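# Take one tumbler from spring dispenser, stand it upright

## Task

A tube-shaped cup dispenser is bolted upright to the table, holding four tumblers upside down that a spring presses up against a rubber collar at the top. Extract exactly one tumbler and set it on the open table with its opening facing up, so that it stands on its own with no help from the robot. The other three tumblers must remain inside the dispenser. Finally open the hand and withdraw both hands from it.

## Robot and tools

Robot and frame. Two arms, left_arm and right_arm, face each other across the table; left_arm's base is on the +y side. The names do not match the left or right of any image. Results report poses in one scene frame: origin on the tabletop halfway between the arm bases, z = 0 at the table surface, +z up. Positions are in metres, orientation as end_effector_quat_wxyz, velocities in m/s and rad/s. Reported positions can be slightly wrong, more so at long reach.

Hand point. Both arms carry an identical right hand (not mirrored). Each arm is steered by its hand point, the pinch spot 0.05 m in front of the palm. Its axes: +z along the straightened fingers (fingertips sit 0.06-0.07 m past the point), +y outward from the palm, +x across the palm toward the little finger. Sideways the hand extends 0.08 m on the little-finger side; on the thumb side 0.02 m with the thumb swung in front of the palm, up to 0.09 m otherwise. A rigid wrist bracket on the little-finger side protrudes 0.03 m beyond the point in +y and 0.11 m across the palm; it can collide.

Row layout. Every command row is one flat list of 28 numbers in [-1, 1] covering both arms, even when one arm stays still: left_arm dx, dy, dz, rx, ry, rz, then left_gripper little, ring, middle, index, thumb_bend, thumb_turn, force_limit, speed; then the same 14 for right_arm and right_gripper. Optionally 12 more values from 0 to 1 follow: stiffness scales for the six joints of left_arm then of right_arm, in the Joint positions order; they persist until changed.

dx..rz are an offset, not a pose: a displacement of the hand point from its measured pose when the action began, expressed in the hand point's own axes. Scale: 1.0 equals 0.6 m of travel or 180 degrees; rx, ry, rz form a single rotation vector. All rows of an action refer to that same start pose, not to the row before. For a call's first action the start is the last pose a result reported.

Hand values are absolute targets. little, ring, middle, index, thumb_bend: +1 straight/open, -1 fully curled/bent. thumb_turn: +1 beside the palm, -1 across in front of it facing the fingers. A pinch is roughly index -0.22, thumb_bend -0.75, thumb_turn -0.57. force_limit maps -1..+1 linearly to about 0..10 N at the fingertip (0..15 N for the two thumb motors) and only stops closing motion. speed maps -1..+1 to nearly still..full speed; full travel takes 0.6 s at full speed. No value means 'unchanged': to keep a hand as is, resend its last eight numbers, or before any were sent, its hand_measured six plus hand_force_limit and hand_speed.

Tools.
execute_actions(actions): a list of actions; each action is up to 15 rows, one row per 1/30 s step, the last row held to fill 15 steps (0.5 s). An empty list just returns state and images. Each step, the commanded pose is clipped to at most 100 mm and 16 degrees from the measured pose; position wins over orientation when both cannot be met; motion trails commands by about 0.17 s. After an action the arm goes no further than its last clipped pose, so long moves need follow-up actions.
move(target, speed, stop_force, blocking): target is one row as above, offsets measured from the pose in the latest result. Both hand points follow straight lines that finish together, lasting 0.5-10 s. speed is top speed in m/s, 0.002-0.5 (default 0.25); rotation up to twice that in rad/s. stop_force, 9-40 N, one value for both arms: an arm halts when its wrist sensor feels that much extra resistance along its direction of travel, backs up two steps and holds. Use it only with slow, non-rotating moves; leave it out when pulling away from something. It is not accepted in the first 0.2 s or with blocking=false. blocking=false returns after 0.5 s; then use wait or stop before sending anything else. Paths ignore obstacles and the other arm.
wait(seconds 0-10), stop(), zoom_image(camera, region [x0, y0, x1, y1], at most 504x504 px), show_instructions(), finished_scene(scene: the current scene number).

Results. A state line per arm (pose, velocities), Hand target lines, and optional 'pose unreachable' lines when a clearance check altered a command. A move adds a 'move:' line: done, off_target, moving, held, fault, or contact (stop_force ended it); limits=paced means clipping, limits=held means some steps were blocked. Per hand: hand_measured (positions on the command scale), hand_stopped_by (moving, target, force, stalled, fault), hand_load_n (positive when pushed open; near 0 for all means the grip was lost), hand_force_limit, hand_speed. Wrist force and torque are in the end-effector axes, with up to about 4 N offset, 2.4 N noise, saturation near 50 N; 'no reading' is harmless. Cameras: cam_high, cam_low, cam_left_wrist, cam_right_wrist, all 896x504.

Gripping. With thumb_turn fully in front, the hand can wrap objects 0.035-0.08 m wide, held across the palm on the wrist side of the point; turn the thumb before approaching. A motor only moves when its target changes by at least 0.01, then locks. For a soft grasp close with speed -0.9 or less. To grip harder raise force_limit and send a more closed target.

Avoid. Knocking anything off the table fails the task. Loose items may get brief random shoves. Arms are stiff: a target beyond a firm contact can fault unless moving slowly with stop_force. Joint torque limits are 130 N m (pan, lift, elbow) and 24.3 N m (wrists), including carried weight; reaching them, or 150 N external force, halts that arm for 10 s. Do not let the arms strike or press each other anywhere. Motors warn at 70 °C and brake at 85 °C. Avoid drops, slips and slams; release and pull clear before finishing.

Each tool is called after "Call:" as name(argument=value, ...) on one line, values as JSON.

## Session

Call:
execute_actions(actions=[])

Scene clock: 0.00 s.
left_arm: end_effector_position=(+0.3070, +0.4634, +0.4797) hand_measured=(+1.000, +1.000, +1.000, +1.000, +1.000, +1.000) hand_load_n=(+0.0, +0.0, +0.0, +0.0, +0.0, +0.0) hand_stopped_by=(target, target, target, target, target, target) hand_force_limit=0.00 hand_speed=-0.80 end_effector_quat_wxyz=(+0.009, +0.402, +0.916, -0.006) end_effector_velocity=(-0.000, -0.000, +0.000) end_effector_angular_velocity=(-0.001, +0.001, -0.001) | right_arm: end_effector_position=(+0.1778, -0.3413, +0.4750) hand_measured=(+1.000, +1.000, +1.000, +1.000, +1.000, +1.000) hand_load_n=(+0.0, +0.0, +0.0, +0.0, +0.0, +0.0) hand_stopped_by=(target, target, target, target, target, target) hand_force_limit=0.00 hand_speed=-0.80 end_effector_quat_wxyz=(-0.029, -0.291, +0.956, +0.013) end_effector_velocity=(+0.000, -0.000, +0.000) end_effector_angular_velocity=(-0.000, -0.003, -0.001)
Joint positions: left_arm=[ 0.537 -1.707  1.32   1.936  1.568 -1.898] | right_arm=[-1.181 -1.724  1.371  1.982  1.545 -1.863]
Joint velocities: left_arm=[-0.001 -0.    -0.    -0.     0.001  0.   ] | right_arm=[ 0.    -0.001 -0.    -0.001  0.001  0.002]
Motor temperatures (°C, as the motors report them): left_arm=[28 26 25 30 30 32] | right_arm=[27 25 24 31 32 30]
Wrist force (N, on the end effector, along its own x y z axes, offset not removed): no reading
Wrist torque (N m, same axes, about the end effector's origin, offset not removed): no reading
Hand target (left_arm): +0.307, +0.463, +0.480; +0.009, +0.402, +0.916, -0.006
Hand target (right_arm): +0.178, -0.341, +0.475; -0.029, -0.291, +0.956, +0.013
Joint stiffness scale: left_arm=[1. 1. 1. 1. 1. 1.] | right_arm=[1. 1. 1. 1. 1. 1.]

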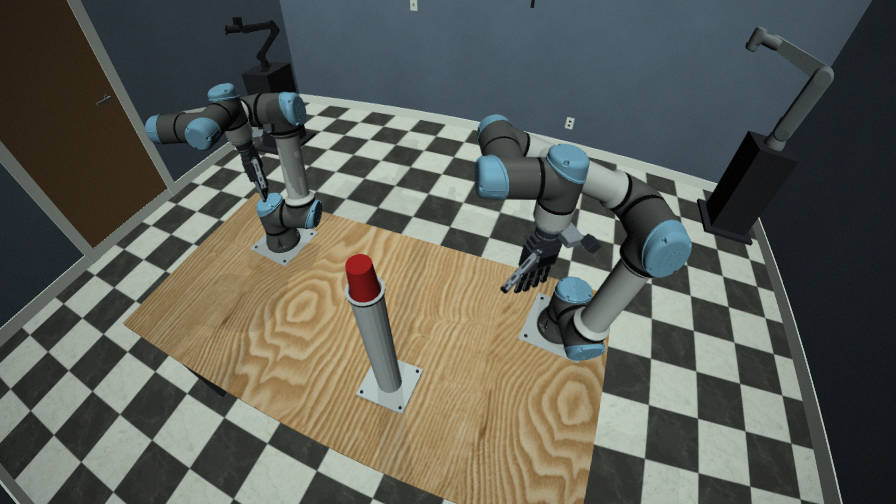

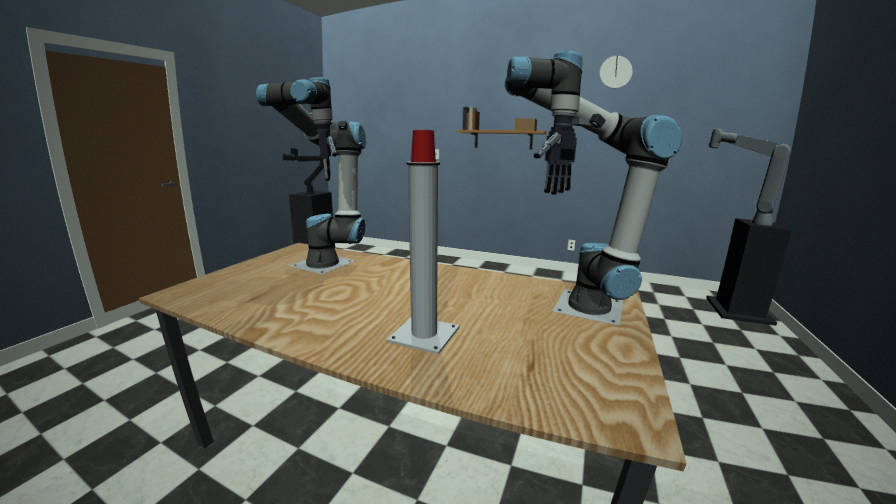

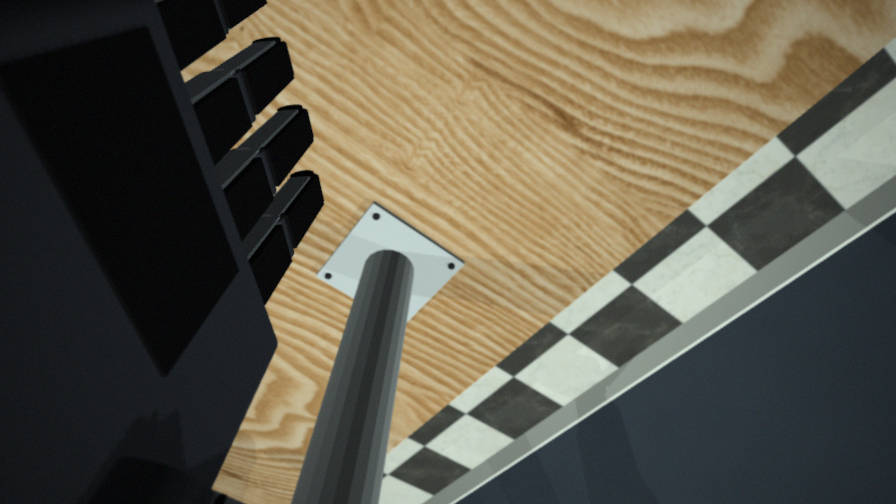

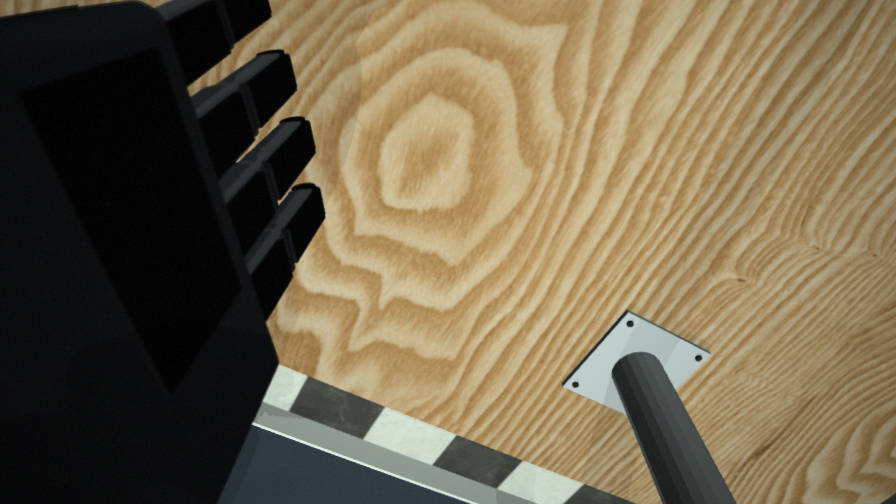

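Call:
move(target=[-0.565,-0.65,-0.117,-0.385,-0.385,-0.385,1,1,1,1,1,-1,0.6,0,0,-0.25,0,0,0,0,1,1,1,1,1,1,0,-0.8])

Scene clock: 12.10 s.
left_arm: end_effector_position=(+0.2479, -0.0478, +0.5583) hand_measured=(+1.000, +1.000, +1.000, +1.000, +1.000, -1.000) hand_load_n=(+0.0, +0.0, +0.0, +0.0, +0.0, +0.0) hand_stopped_by=(target, target, target, target, target, target) hand_force_limit=0.60 hand_speed=0.00 end_effector_quat_wxyz=(-0.724, +0.185, -0.622, -0.234) end_effector_velocity=(-0.000, -0.002, +0.000) end_effector_angular_velocity=(+0.007, -0.014, +0.005) | right_arm: end_effector_position=(+0.2597, -0.4648, +0.4689) hand_measured=(+1.000, +1.000, +1.000, +1.000, +1.000, +1.000) hand_load_n=(+0.0, +0.0, +0.0, +0.0, +0.0, +0.0) hand_stopped_by=(target, target, target, target, target, target) hand_force_limit=0.00 hand_speed=-0.80 end_effector_quat_wxyz=(-0.030, -0.291, +0.956, +0.014) end_effector_velocity=(+0.001, -0.000, -0.000) end_effector_angular_velocity=(+0.000, -0.002, +0.000)
Joint positions: left_arm=[ 0.015 -0.3    0.037  3.645  0.721 -4.87 ] | right_arm=[-1.793 -1.723  1.39   1.969  1.581 -2.474]
Joint velocities: left_arm=[ 0.002  0.006 -0.005  0.021  0.006 -0.018] | right_arm=[-0.001  0.    -0.    -0.002 -0.001 -0.002]
Motor temperatures (°C, as the motors report them): left_arm=[28 26 25 30 30 32] | right_arm=[27 25 24 31 32 30]
Wrist force (N, on the end effector, along its own x y z axes, offset not removed): left_arm=[1.0 -0.2 -1.3] | right_arm=[-1.0 -0.6 -1.2]
Wrist torque (N m, same axes, about the end effector's origin, offset not removed): left_arm=[0.03 0.07 -0.04] | right_arm=[0.03 0.08 -0.06]
Hand target (left_arm): +0.249, -0.048, +0.558; +0.724, -0.187, +0.621, +0.236
Hand target (right_arm): +0.261, -0.466, +0.469; -0.029, -0.291, +0.956, +0.014
Off the commanded pose (left_arm): 0.002 m, 12 deg.
Off the commanded pose (right_arm): 0.002 m, 0 deg.
Joint stiffness scale: left_arm=[1. 1. 1. 1. 1. 1.] | right_arm=[1. 1. 1. 1. 1. 1.]
elbow stopped short (left arm): the move would have taken joint 3 (elbow) straighter than the controller allows; a more bent joint 3 avoids this.
move: off_target (left_arm)

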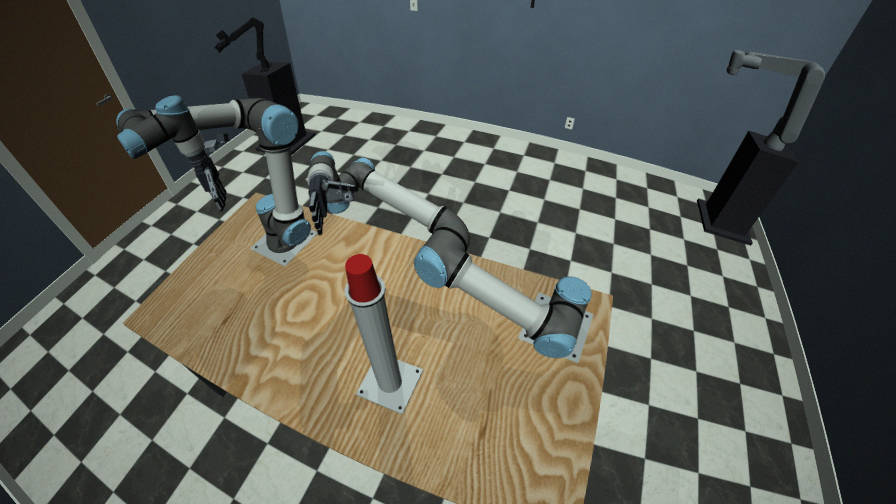

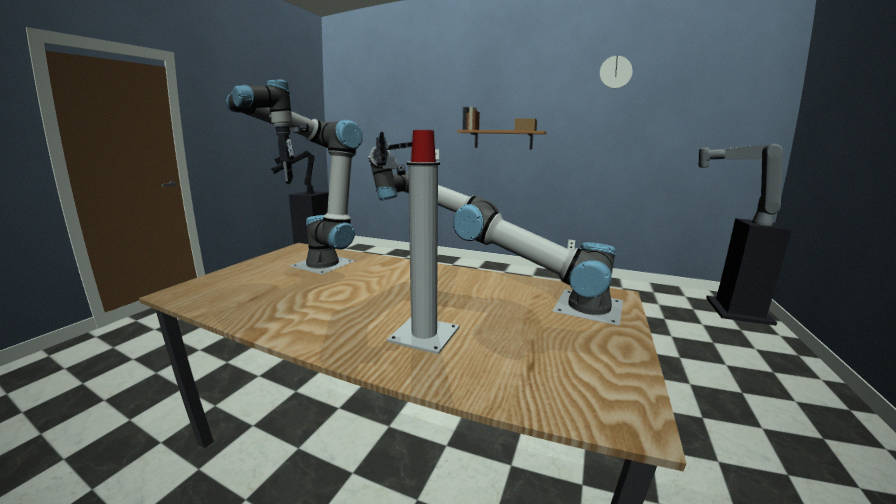

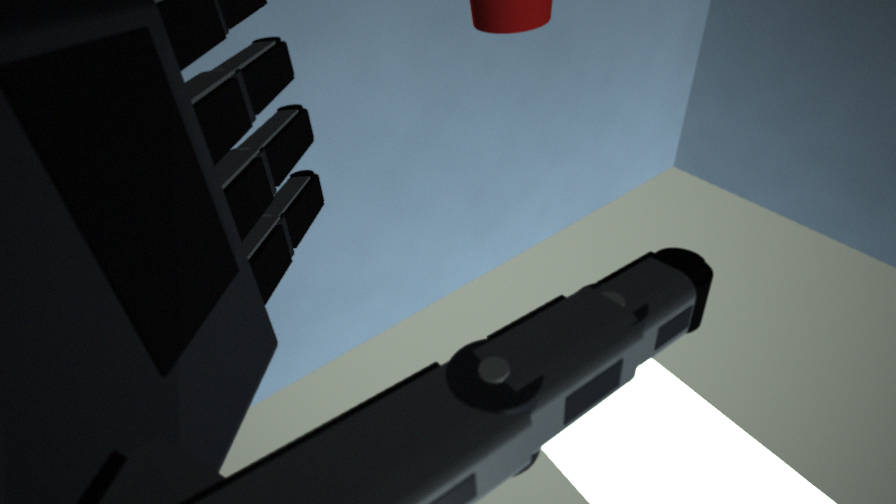

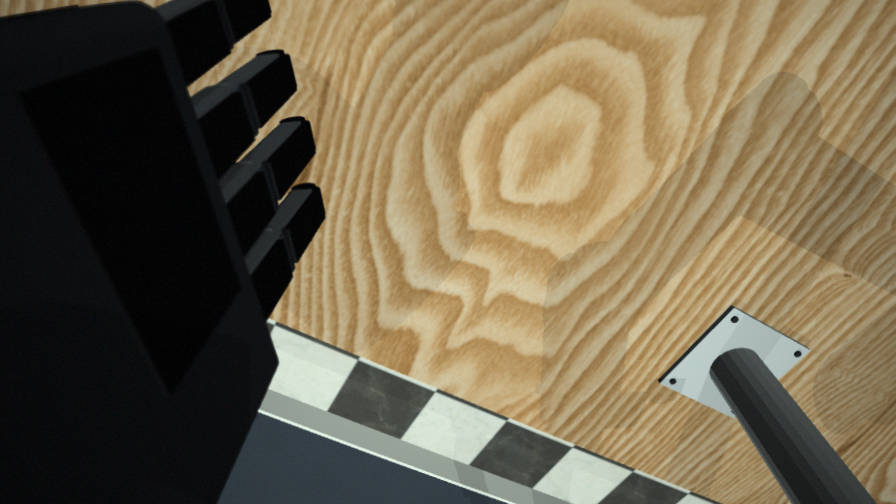

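Call:
move(target=[0.03,0.085,0.08,0,0.05,-0.007,1,1,1,1,1,-1,0.6,0,0,0,0,0,0,0,1,1,1,1,1,1,0,-0.8], speed=0.08)

Scene clock: 17.30 s.
left_arm: end_effector_position=(+0.2608, +0.0231, +0.5491) hand_measured=(+1.000, +1.000, +1.000, +1.000, +1.000, -1.000) hand_load_n=(+0.0, +0.0, +0.0, +0.0, +0.0, +0.0) hand_stopped_by=(target, target, target, target, target, target) hand_force_limit=0.60 hand_speed=0.00 end_effector_quat_wxyz=(-0.674, +0.211, -0.675, -0.213) end_effector_velocity=(+0.002, -0.000, -0.001) end_effector_angular_velocity=(+0.003, -0.013, -0.010) | right_arm: end_effector_position=(+0.2597, -0.4649, +0.4689) hand_measured=(+1.000, +1.000, +1.000, +1.000, +1.000, +1.000) hand_load_n=(+0.0, +0.0, +0.0, +0.0, +0.0, +0.0) hand_stopped_by=(target, target, target, target, target, target) hand_force_limit=0.00 hand_speed=-0.80 end_effector_quat_wxyz=(-0.030, -0.291, +0.956, +0.014) end_effector_velocity=(-0.000, -0.000, +0.000) end_effector_angular_velocity=(-0.001, +0.001, -0.000)
Joint positions: left_arm=[ 0.017 -0.595  0.55   3.186  0.712 -4.709] | right_arm=[-1.793 -1.723  1.39   1.969  1.581 -2.475]
Joint velocities: left_arm=[ 0.    -0.015  0.038 -0.004 -0.01  -0.019] | right_arm=[ 0.    -0.001  0.     0.001  0.001  0.   ]
Motor temperatures (°C, as the motors report them): left_arm=[28 26 25 30 30 32] | right_arm=[27 25 24 31 32 30]
Wrist force (N, on the end effector, along its own x y z axes, offset not removed): left_arm=[-1.7 -1.6 0.1] | right_arm=[-1.2 -2.9 -2.2]
Wrist torque (N m, same axes, about the end effector's origin, offset not removed): left_arm=[-0.30 0.48 -0.17] | right_arm=[-0.37 0.23 -0.10]
Hand target (left_arm): +0.260, +0.023, +0.549; +0.675, -0.210, +0.675, +0.211
Hand target (right_arm): +0.260, -0.465, +0.469; -0.030, -0.291, +0.956, +0.014
Off the commanded pose (left_arm): 0.001 m, 0 deg.
Off the commanded pose (right_arm): 0.000 m, 0 deg.
Joint stiffness scale: left_arm=[1. 1. 1. 1. 1. 1.] | right_arm=[1. 1. 1. 1. 1. 1.]
move: done

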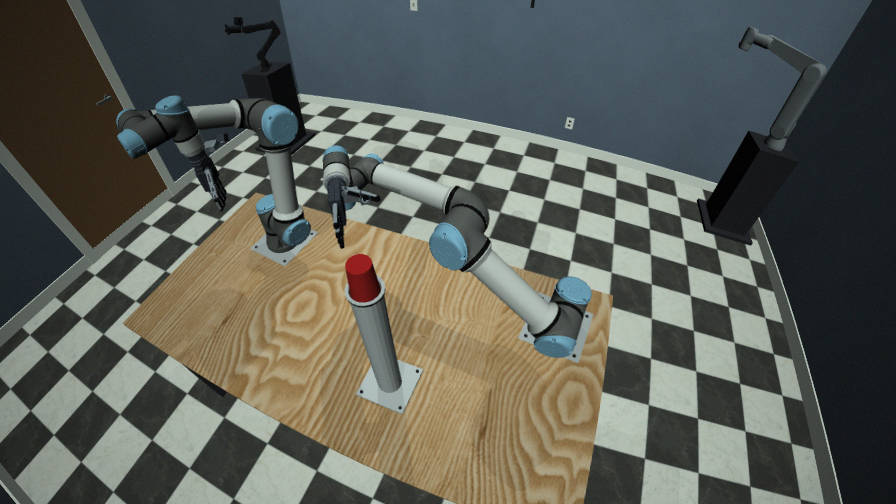

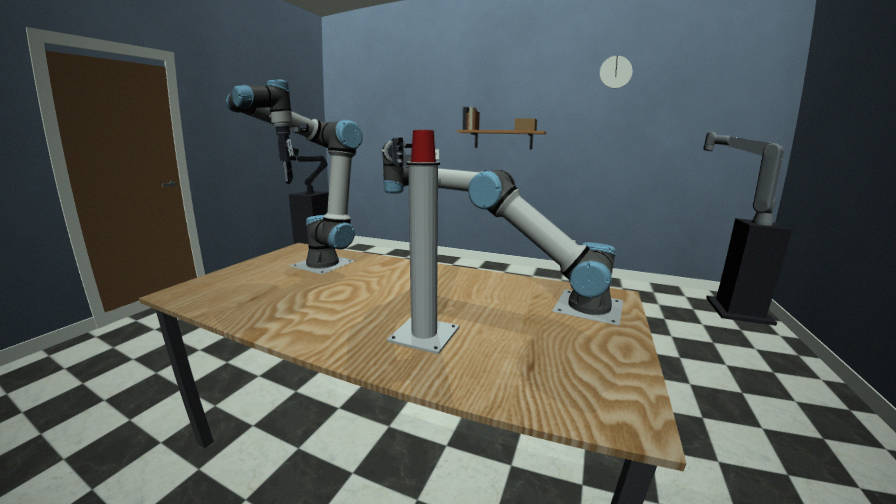

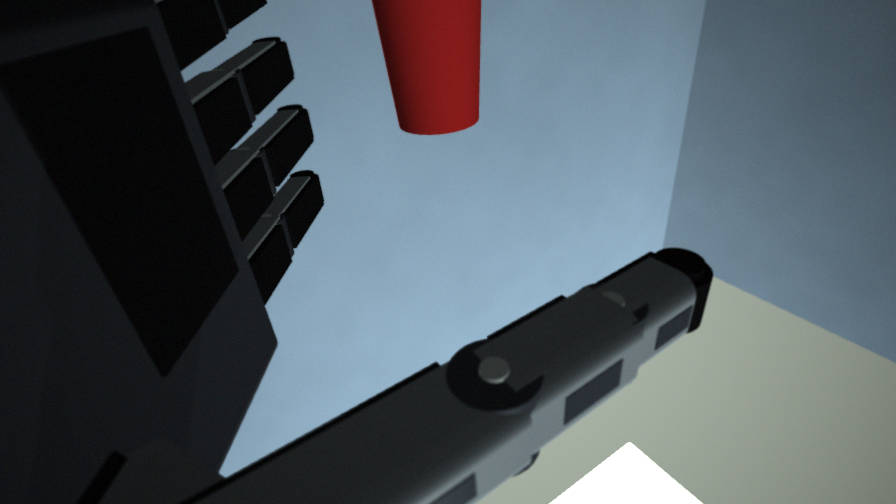

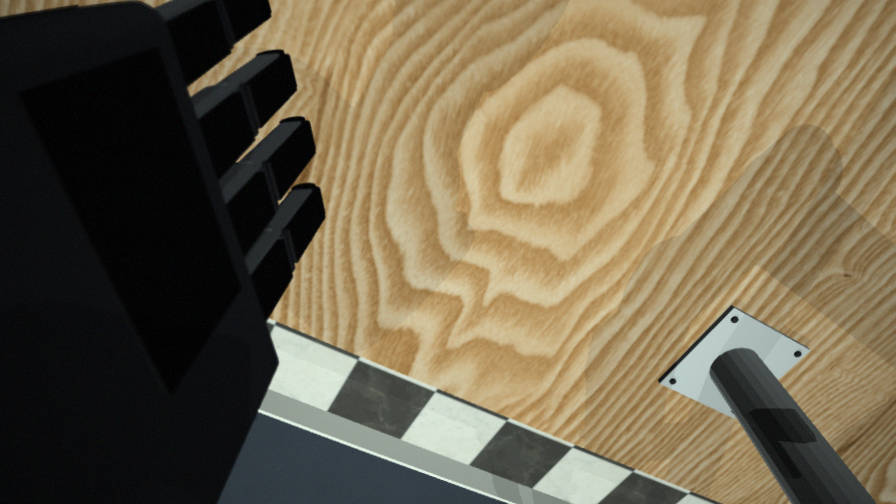

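Call:
move(target=[0,-0.015,0.2,0,0,0,1,1,1,1,1,-1,0.6,0,0,0,0,0,0,0,1,1,1,1,1,1,0,-0.8], speed=0.08, stop_force=10)

Scene clock: 22.63 s.
left_arm: end_effector_position=(+0.3627, +0.0835, +0.5492) hand_measured=(+1.000, +1.000, +1.000, +1.000, +1.000, -1.000) hand_load_n=(+0.0, +0.0, +0.0, +0.0, +0.0, +0.0) hand_stopped_by=(target, target, target, target, target, target) hand_force_limit=0.60 hand_speed=0.00 end_effector_quat_wxyz=(-0.674, +0.211, -0.675, -0.213) end_effector_velocity=(+0.001, -0.002, -0.003) end_effector_angular_velocity=(+0.005, +0.000, -0.008) | right_arm: end_effector_position=(+0.2597, -0.4649, +0.4689) hand_measured=(+1.000, +1.000, +1.000, +1.000, +1.000, +1.000) hand_load_n=(+0.0, +0.0, +0.0, +0.0, +0.0, +0.0) hand_stopped_by=(target, target, target, target, target, target) hand_force_limit=0.00 hand_speed=-0.80 end_effector_quat_wxyz=(-0.030, -0.291, +0.956, +0.014) end_effector_velocity=(-0.000, -0.000, -0.000) end_effector_angular_velocity=(+0.000, +0.000, +0.000)
Joint positions: left_arm=[ 0.155 -0.761  0.856  3.046  0.574 -4.709] | right_arm=[-1.793 -1.723  1.39   1.969  1.581 -2.475]
Joint velocities: left_arm=[-0.     0.001  0.008 -0.004 -0.008  0.   ] | right_arm=[-0.001  0.     0.     0.     0.    -0.001]
Motor temperatures (°C, as the motors report them): left_arm=[28 26 25 30 30 32] | right_arm=[27 25 24 31 32 30]
Wrist force (N, on the end effector, along its own x y z axes, offset not removed): left_arm=[0.4 0.6 -2.5] | right_arm=[-1.1 -3.1 1.6]
Wrist torque (N m, same axes, about the end effector's origin, offset not removed): left_arm=[0.10 0.15 -0.03] | right_arm=[-0.68 0.29 -0.01]
Hand target (left_arm): +0.364, +0.085, +0.549; +0.674, -0.211, +0.675, +0.213
Hand target (right_arm): +0.260, -0.465, +0.469; -0.030, -0.291, +0.956, +0.014
Off the commanded pose (left_arm): 0.002 m, 0 deg.
Off the commanded pose (right_arm): 0.000 m, 0 deg.
Joint stiffness scale: left_arm=[1. 1. 1. 1. 1. 1.] | right_arm=[1. 1. 1. 1. 1. 1.]
move: done

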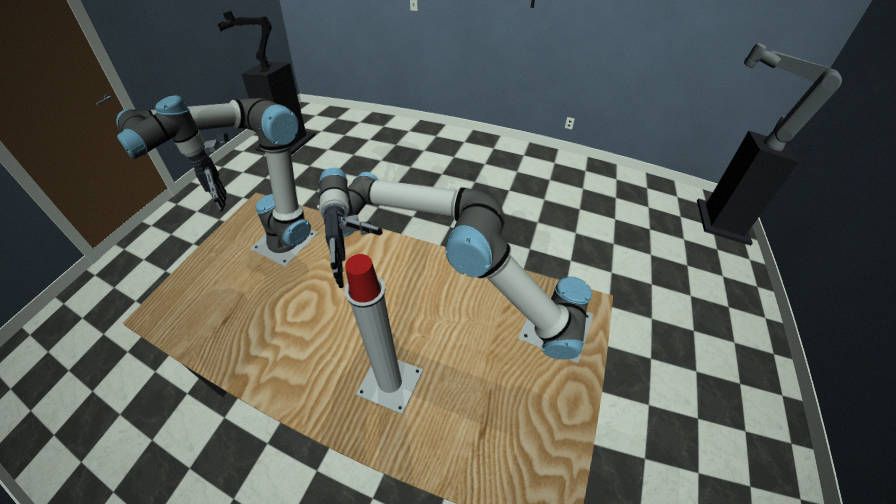

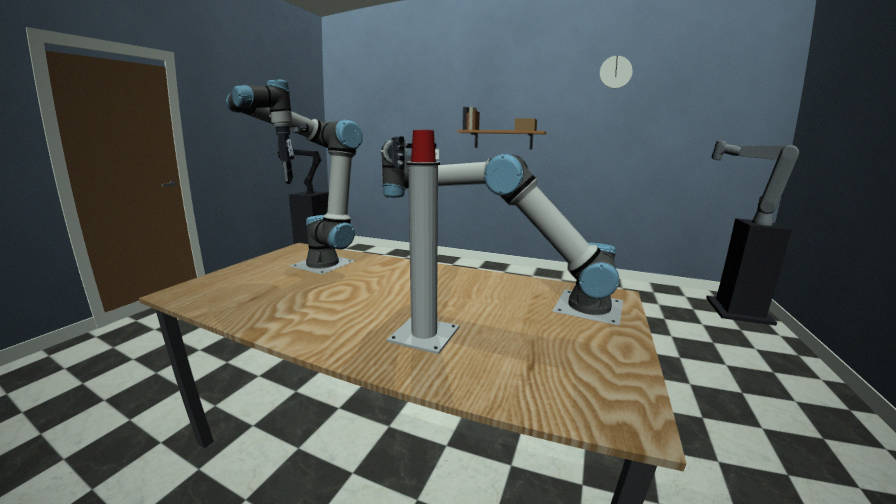

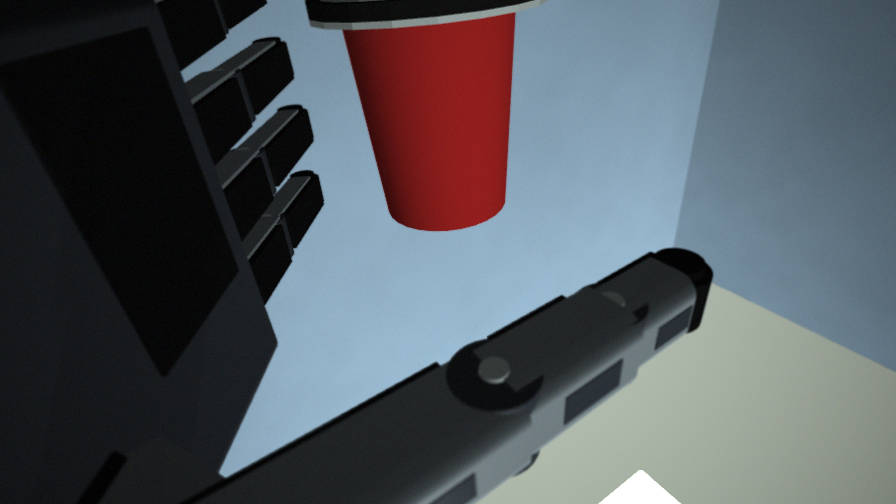

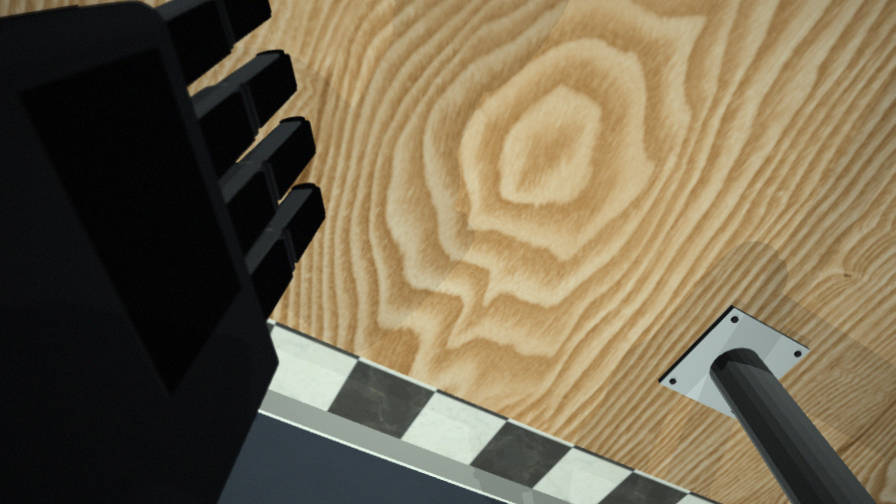

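Call:
move(target=[0,0,0.14,0,0,0,1,1,1,1,1,-1,0.6,0,0,0,0,0,0,0,1,1,1,1,1,1,0,-0.8], speed=0.04, stop_force=10)

Scene clock: 29.47 s.
left_arm: end_effector_position=(+0.4301, +0.1304, +0.5492) hand_measured=(+1.000, +1.000, +1.000, +1.000, +1.000, -1.000) hand_load_n=(+0.0, +0.0, +0.0, +0.0, +0.0, +0.0) hand_stopped_by=(target, target, target, target, target, target) hand_force_limit=0.60 hand_speed=0.00 end_effector_quat_wxyz=(-0.674, +0.211, -0.675, -0.213) end_effector_velocity=(+0.002, -0.001, -0.001) end_effector_angular_velocity=(+0.001, +0.000, -0.006) | right_arm: end_effector_position=(+0.2597, -0.4649, +0.4689) hand_measured=(+1.000, +1.000, +1.000, +1.000, +1.000, +1.000) hand_load_n=(+0.0, +0.0, +0.0, +0.0, +0.0, +0.0) hand_stopped_by=(target, target, target, target, target, target) hand_force_limit=0.00 hand_speed=-0.80 end_effector_quat_wxyz=(-0.030, -0.291, +0.956, +0.014) end_effector_velocity=(-0.001, +0.000, +0.000) end_effector_angular_velocity=(-0.001, -0.001, +0.001)
Joint positions: left_arm=[ 0.259 -0.841  0.996  2.986  0.469 -4.709] | right_arm=[-1.793 -1.723  1.39   1.969  1.581 -2.475]
Joint velocities: left_arm=[ 0.001 -0.001  0.004 -0.002 -0.007 -0.   ] | right_arm=[ 0.001 -0.001 -0.     0.     0.001  0.   ]
Motor temperatures (°C, as the motors report them): left_arm=[28 26 25 30 30 32] | right_arm=[27 25 24 31 32 30]
Wrist force (N, on the end effector, along its own x y z axes, offset not removed): left_arm=[0.3 -1.8 -1.9] | right_arm=[2.3 -0.6 -4.6]
Wrist torque (N m, same axes, about the end effector's origin, offset not removed): left_arm=[-0.07 0.13 -0.11] | right_arm=[0.11 -0.17 0.17]
Hand target (left_arm): +0.431, +0.132, +0.549; +0.674, -0.211, +0.675, +0.213
Hand target (right_arm): +0.260, -0.465, +0.469; -0.030, -0.291, +0.956, +0.014
Off the commanded pose (left_arm): 0.002 m, 0 deg.
Off the commanded pose (right_arm): 0.000 m, 0 deg.
Joint stiffness scale: left_arm=[1. 1. 1. 1. 1. 1.] | right_arm=[1. 1. 1. 1. 1. 1.]
move: done

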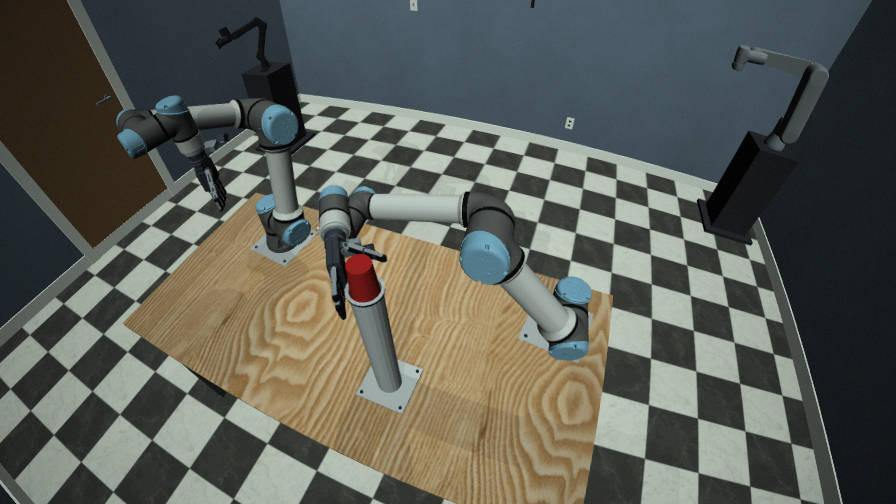

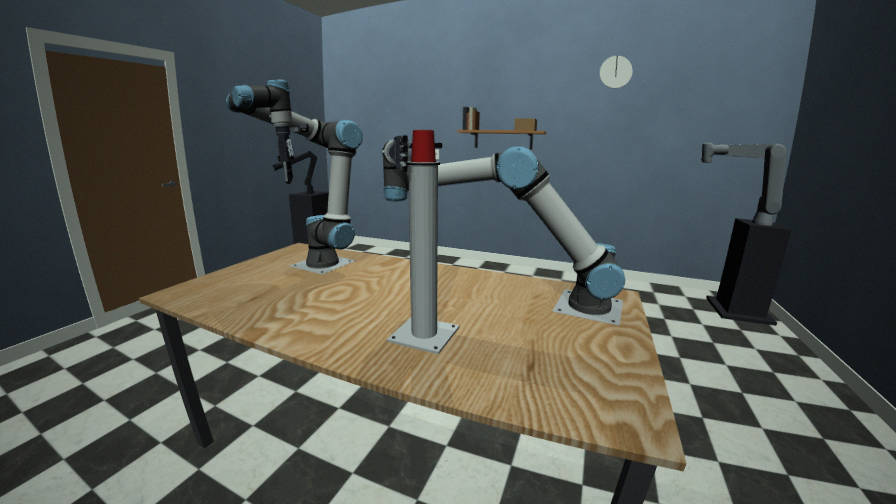

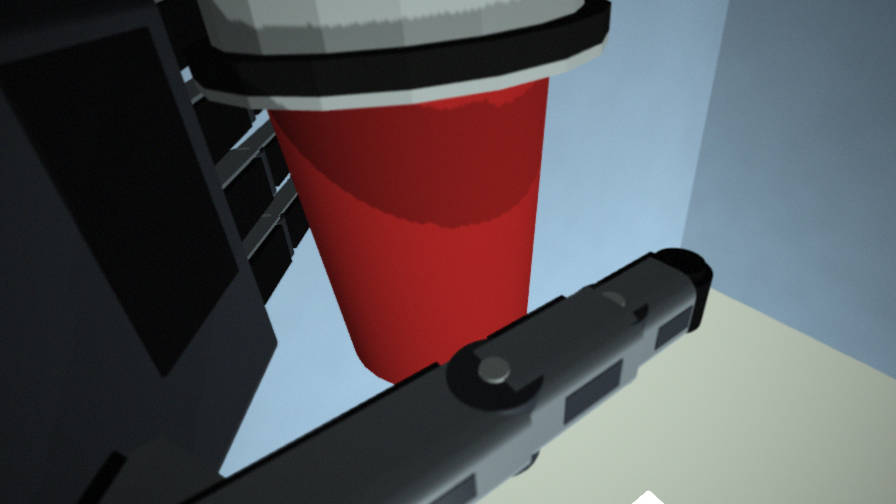

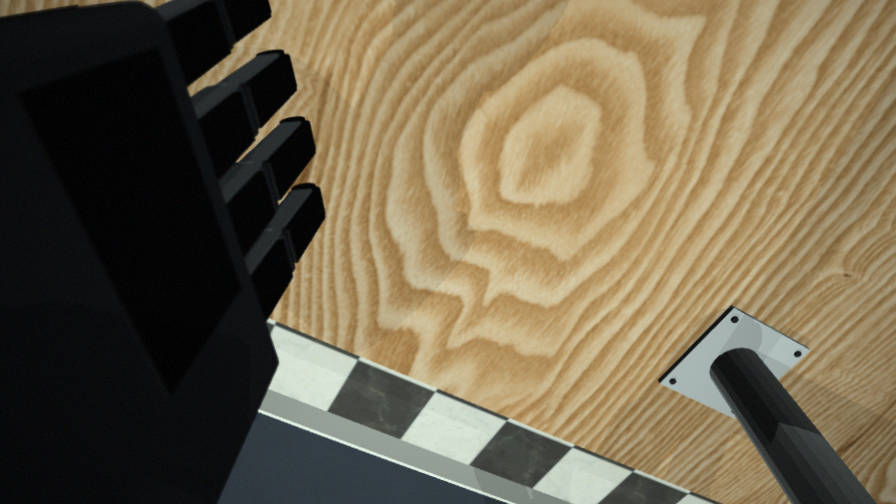

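Call:
move(target=[0,0,0.012,0,0,0,1,-1,-1,-1,-1,-1,1,-0.5,0,0,0,0,0,0,1,1,1,1,1,1,0,-0.8], speed=0.02)

Call:
move(target=[-0.26,0,0,0,0,0,1,-1,-1,-1,-1,-1,1,-0.5,0,0,0,0,0,0,1,1,1,1,1,1,0,-0.8], speed=0.04)

Scene clock: 35.10 s.
left_arm: end_effector_position=(+0.4379, +0.1339, +0.5495) hand_measured=(+1.000, +0.148, +0.076, +0.018, +0.378, -1.000) hand_load_n=(+0.0, +3.0, +9.0, +12.0, +15.5, +0.0) hand_stopped_by=(target, force, force, force, force, target) hand_force_limit=1.00 hand_speed=-0.50 end_effector_quat_wxyz=(-0.675, +0.209, -0.675, -0.212) end_effector_velocity=(+0.001, +0.001, +0.000) end_effector_angular_velocity=(-0.000, -0.000, +0.003) | right_arm: end_effector_position=(+0.2597, -0.4649, +0.4689) hand_measured=(+1.000, +1.000, +1.000, +1.000, +1.000, +1.000) hand_load_n=(+0.0, +0.0, +0.0, +0.0, +0.0, +0.0) hand_stopped_by=(target, target, target, target, target, target) hand_force_limit=0.00 hand_speed=-0.80 end_effector_quat_wxyz=(-0.030, -0.291, +0.956, +0.014) end_effector_velocity=(-0.000, -0.000, +0.000) end_effector_angular_velocity=(+0.000, +0.001, +0.000)
Joint positions: left_arm=[ 0.271 -0.845  1.003  2.984  0.454 -4.709] | right_arm=[-1.793 -1.723  1.39   1.969  1.581 -2.475]
Joint velocities: left_arm=[ 0.002 -0.    -0.    -0.     0.001 -0.   ] | right_arm=[-0.001 -0.     0.     0.001  0.    -0.001]
Motor temperatures (°C, as the motors report them): left_arm=[28 26 25 30 30 32] | right_arm=[27 25 24 31 32 30]
Wrist force (N, on the end effector, along its own x y z axes, offset not removed): left_arm=[-2.4 -13.0 2.3] | right_arm=[0.7 -3.5 -1.7]
Wrist torque (N m, same axes, about the end effector's origin, offset not removed): left_arm=[-0.13 -0.12 -0.55] | right_arm=[-0.38 -0.17 -0.16]
Hand target (left_arm): +0.436, +0.135, +0.549; +0.674, -0.211, +0.675, +0.213
Hand target (right_arm): +0.260, -0.465, +0.469; -0.030, -0.291, +0.956, +0.014
Off the commanded pose (left_arm): 0.002 m, 0 deg.
Off the commanded pose (right_arm): 0.000 m, 0 deg.
Joint stiffness scale: left_arm=[1. 1. 1. 1. 1. 1.] | right_arm=[1. 1. 1. 1. 1. 1.]
move: done

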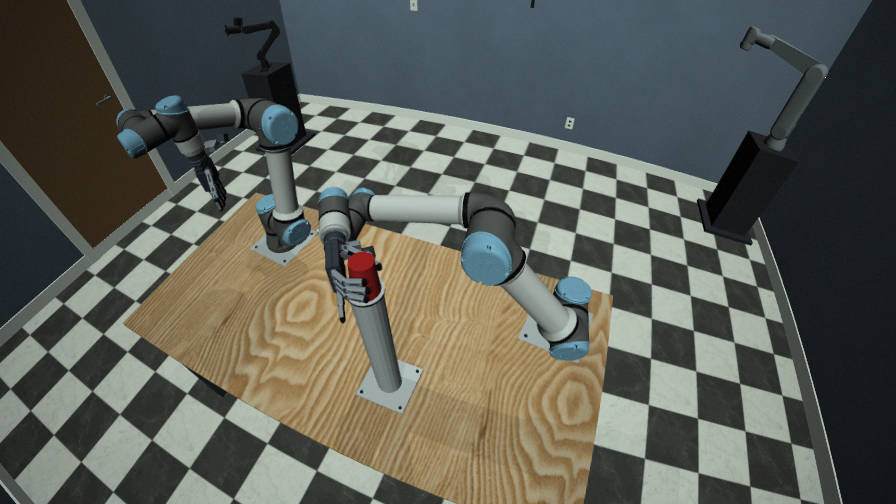

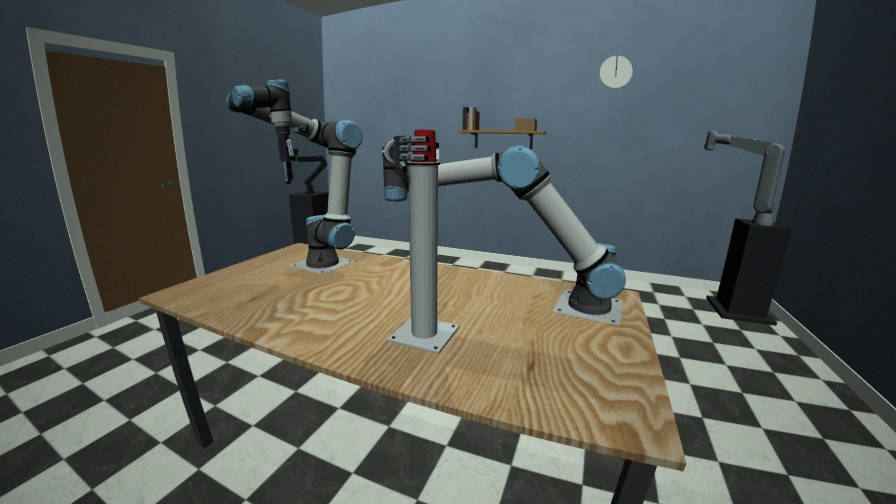

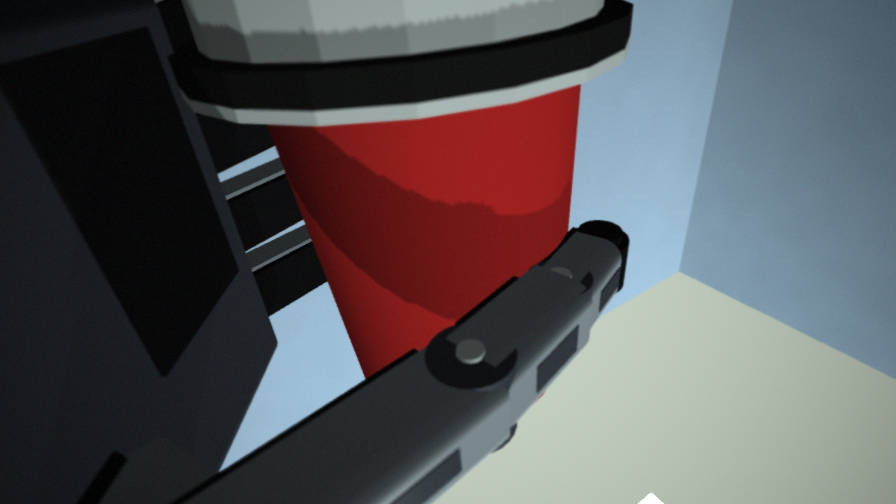

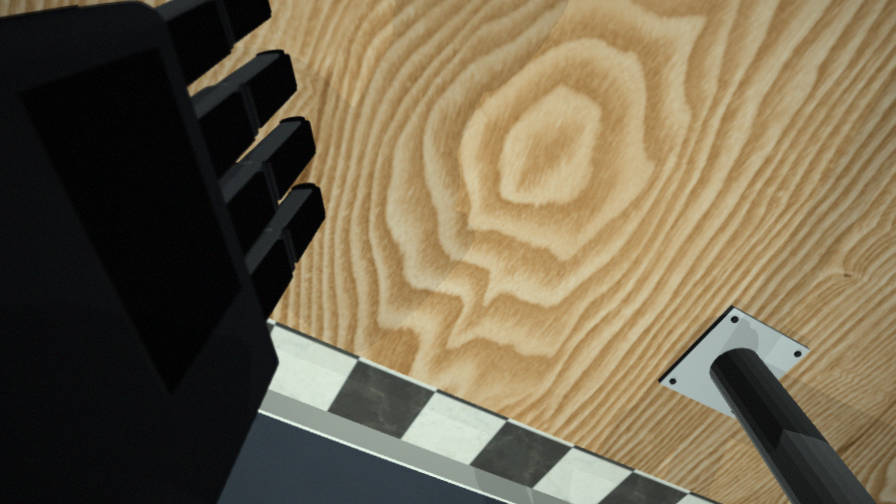

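Scene clock: 39.47 s.
left_arm: end_effector_position=(+0.4382, +0.1340, +0.7053) hand_measured=(+1.000, +0.146, +0.076, +0.018, +0.378, -1.000) hand_load_n=(+0.0, +1.0, +6.5, +10.0, +17.0, +1.5) hand_stopped_by=(target, force, force, force, force, target) hand_force_limit=1.00 hand_speed=-0.50 end_effector_quat_wxyz=(-0.675, +0.210, -0.675, -0.211) end_effector_velocity=(+0.001, -0.003, +0.001) end_effector_angular_velocity=(+0.008, +0.002, +0.001) | right_arm: end_effector_position=(+0.2597, -0.4649, +0.4689) hand_measured=(+1.000, +1.000, +1.000, +1.000, +1.000, +1.000) hand_load_n=(+0.0, +0.0, +0.0, +0.0, +0.0, +0.0) hand_stopped_by=(target, target, target, target, target, target) hand_force_limit=0.00 hand_speed=-0.80 end_effector_quat_wxyz=(-0.030, -0.291, +0.956, +0.014) end_effector_velocity=(-0.000, +0.000, +0.000) end_effector_angular_velocity=(+0.001, -0.000, +0.000)
Joint positions: left_arm=[ 0.271 -0.818  0.554  3.405  0.453 -4.71 ] | right_arm=[-1.793 -1.723  1.39   1.969  1.581 -2.475]
Joint velocities: left_arm=[ 0.001  0.011 -0.02   0.015  0.     0.001] | right_arm=[-0.    -0.001  0.     0.001 -0.001 -0.001]
Motor temperatures (°C, as the motors report them): left_arm=[28 26 25 30 30 32] | right_arm=[27 25 24 31 32 30]
Wrist force (N, on the end effector, along its own x y z axes, offset not removed): left_arm=[-0.1 -0.4 -2.5] | right_arm=[1.8 -1.4 -1.3]
Wrist torque (N m, same axes, about the end effector's origin, offset not removed): left_arm=[0.09 0.35 -0.12] | right_arm=[-0.06 -0.21 -0.05]
Hand target (left_arm): +0.438, +0.133, +0.706; +0.675, -0.209, +0.675, +0.212
Hand target (right_arm): +0.260, -0.465, +0.469; -0.030, -0.291, +0.956, +0.014
Off the commanded pose (left_arm): 0.001 m, 0 deg.
Off the commanded pose (right_arm): 0.000 m, 0 deg.
Joint stiffness scale: left_arm=[1. 1. 1. 1. 1. 1.] | right_arm=[1. 1. 1. 1. 1. 1.]
move: done

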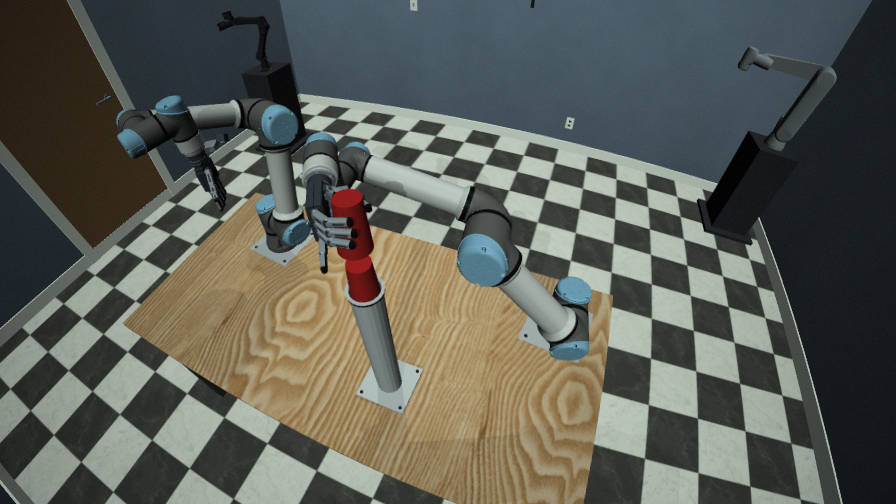

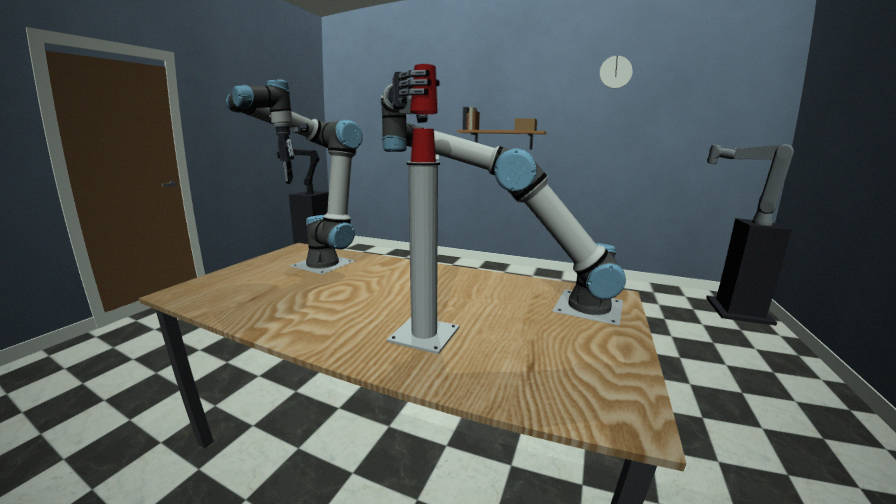

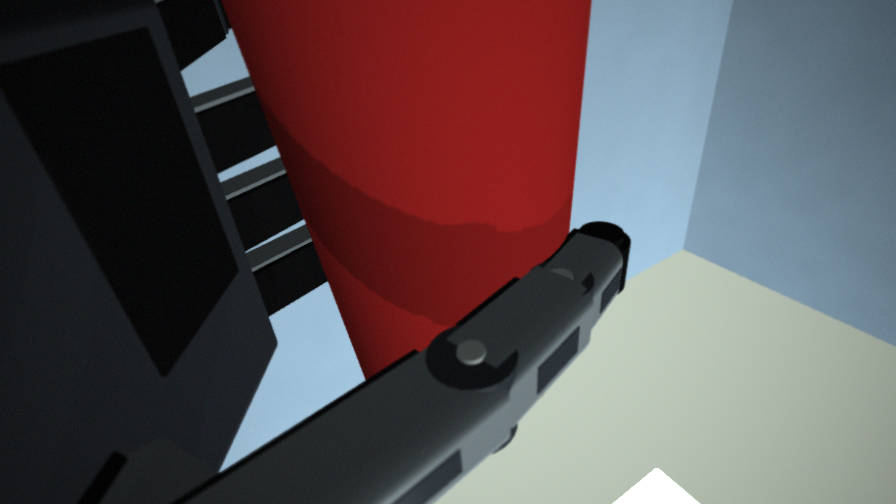

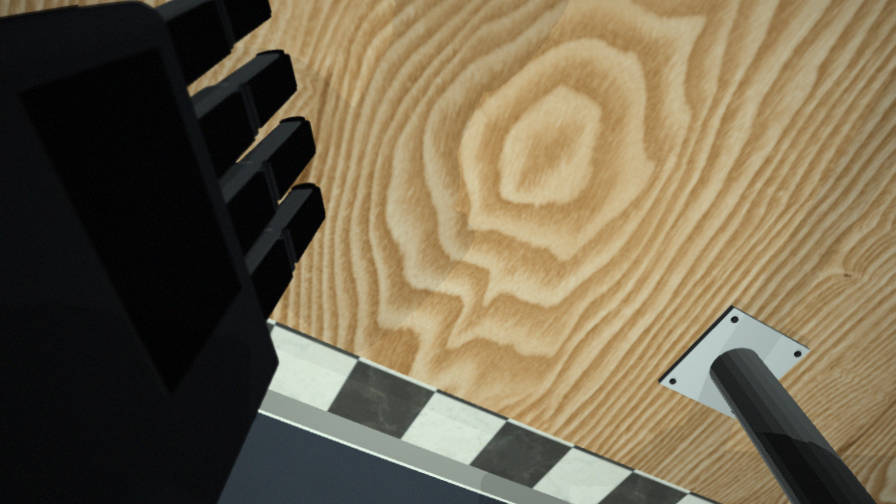

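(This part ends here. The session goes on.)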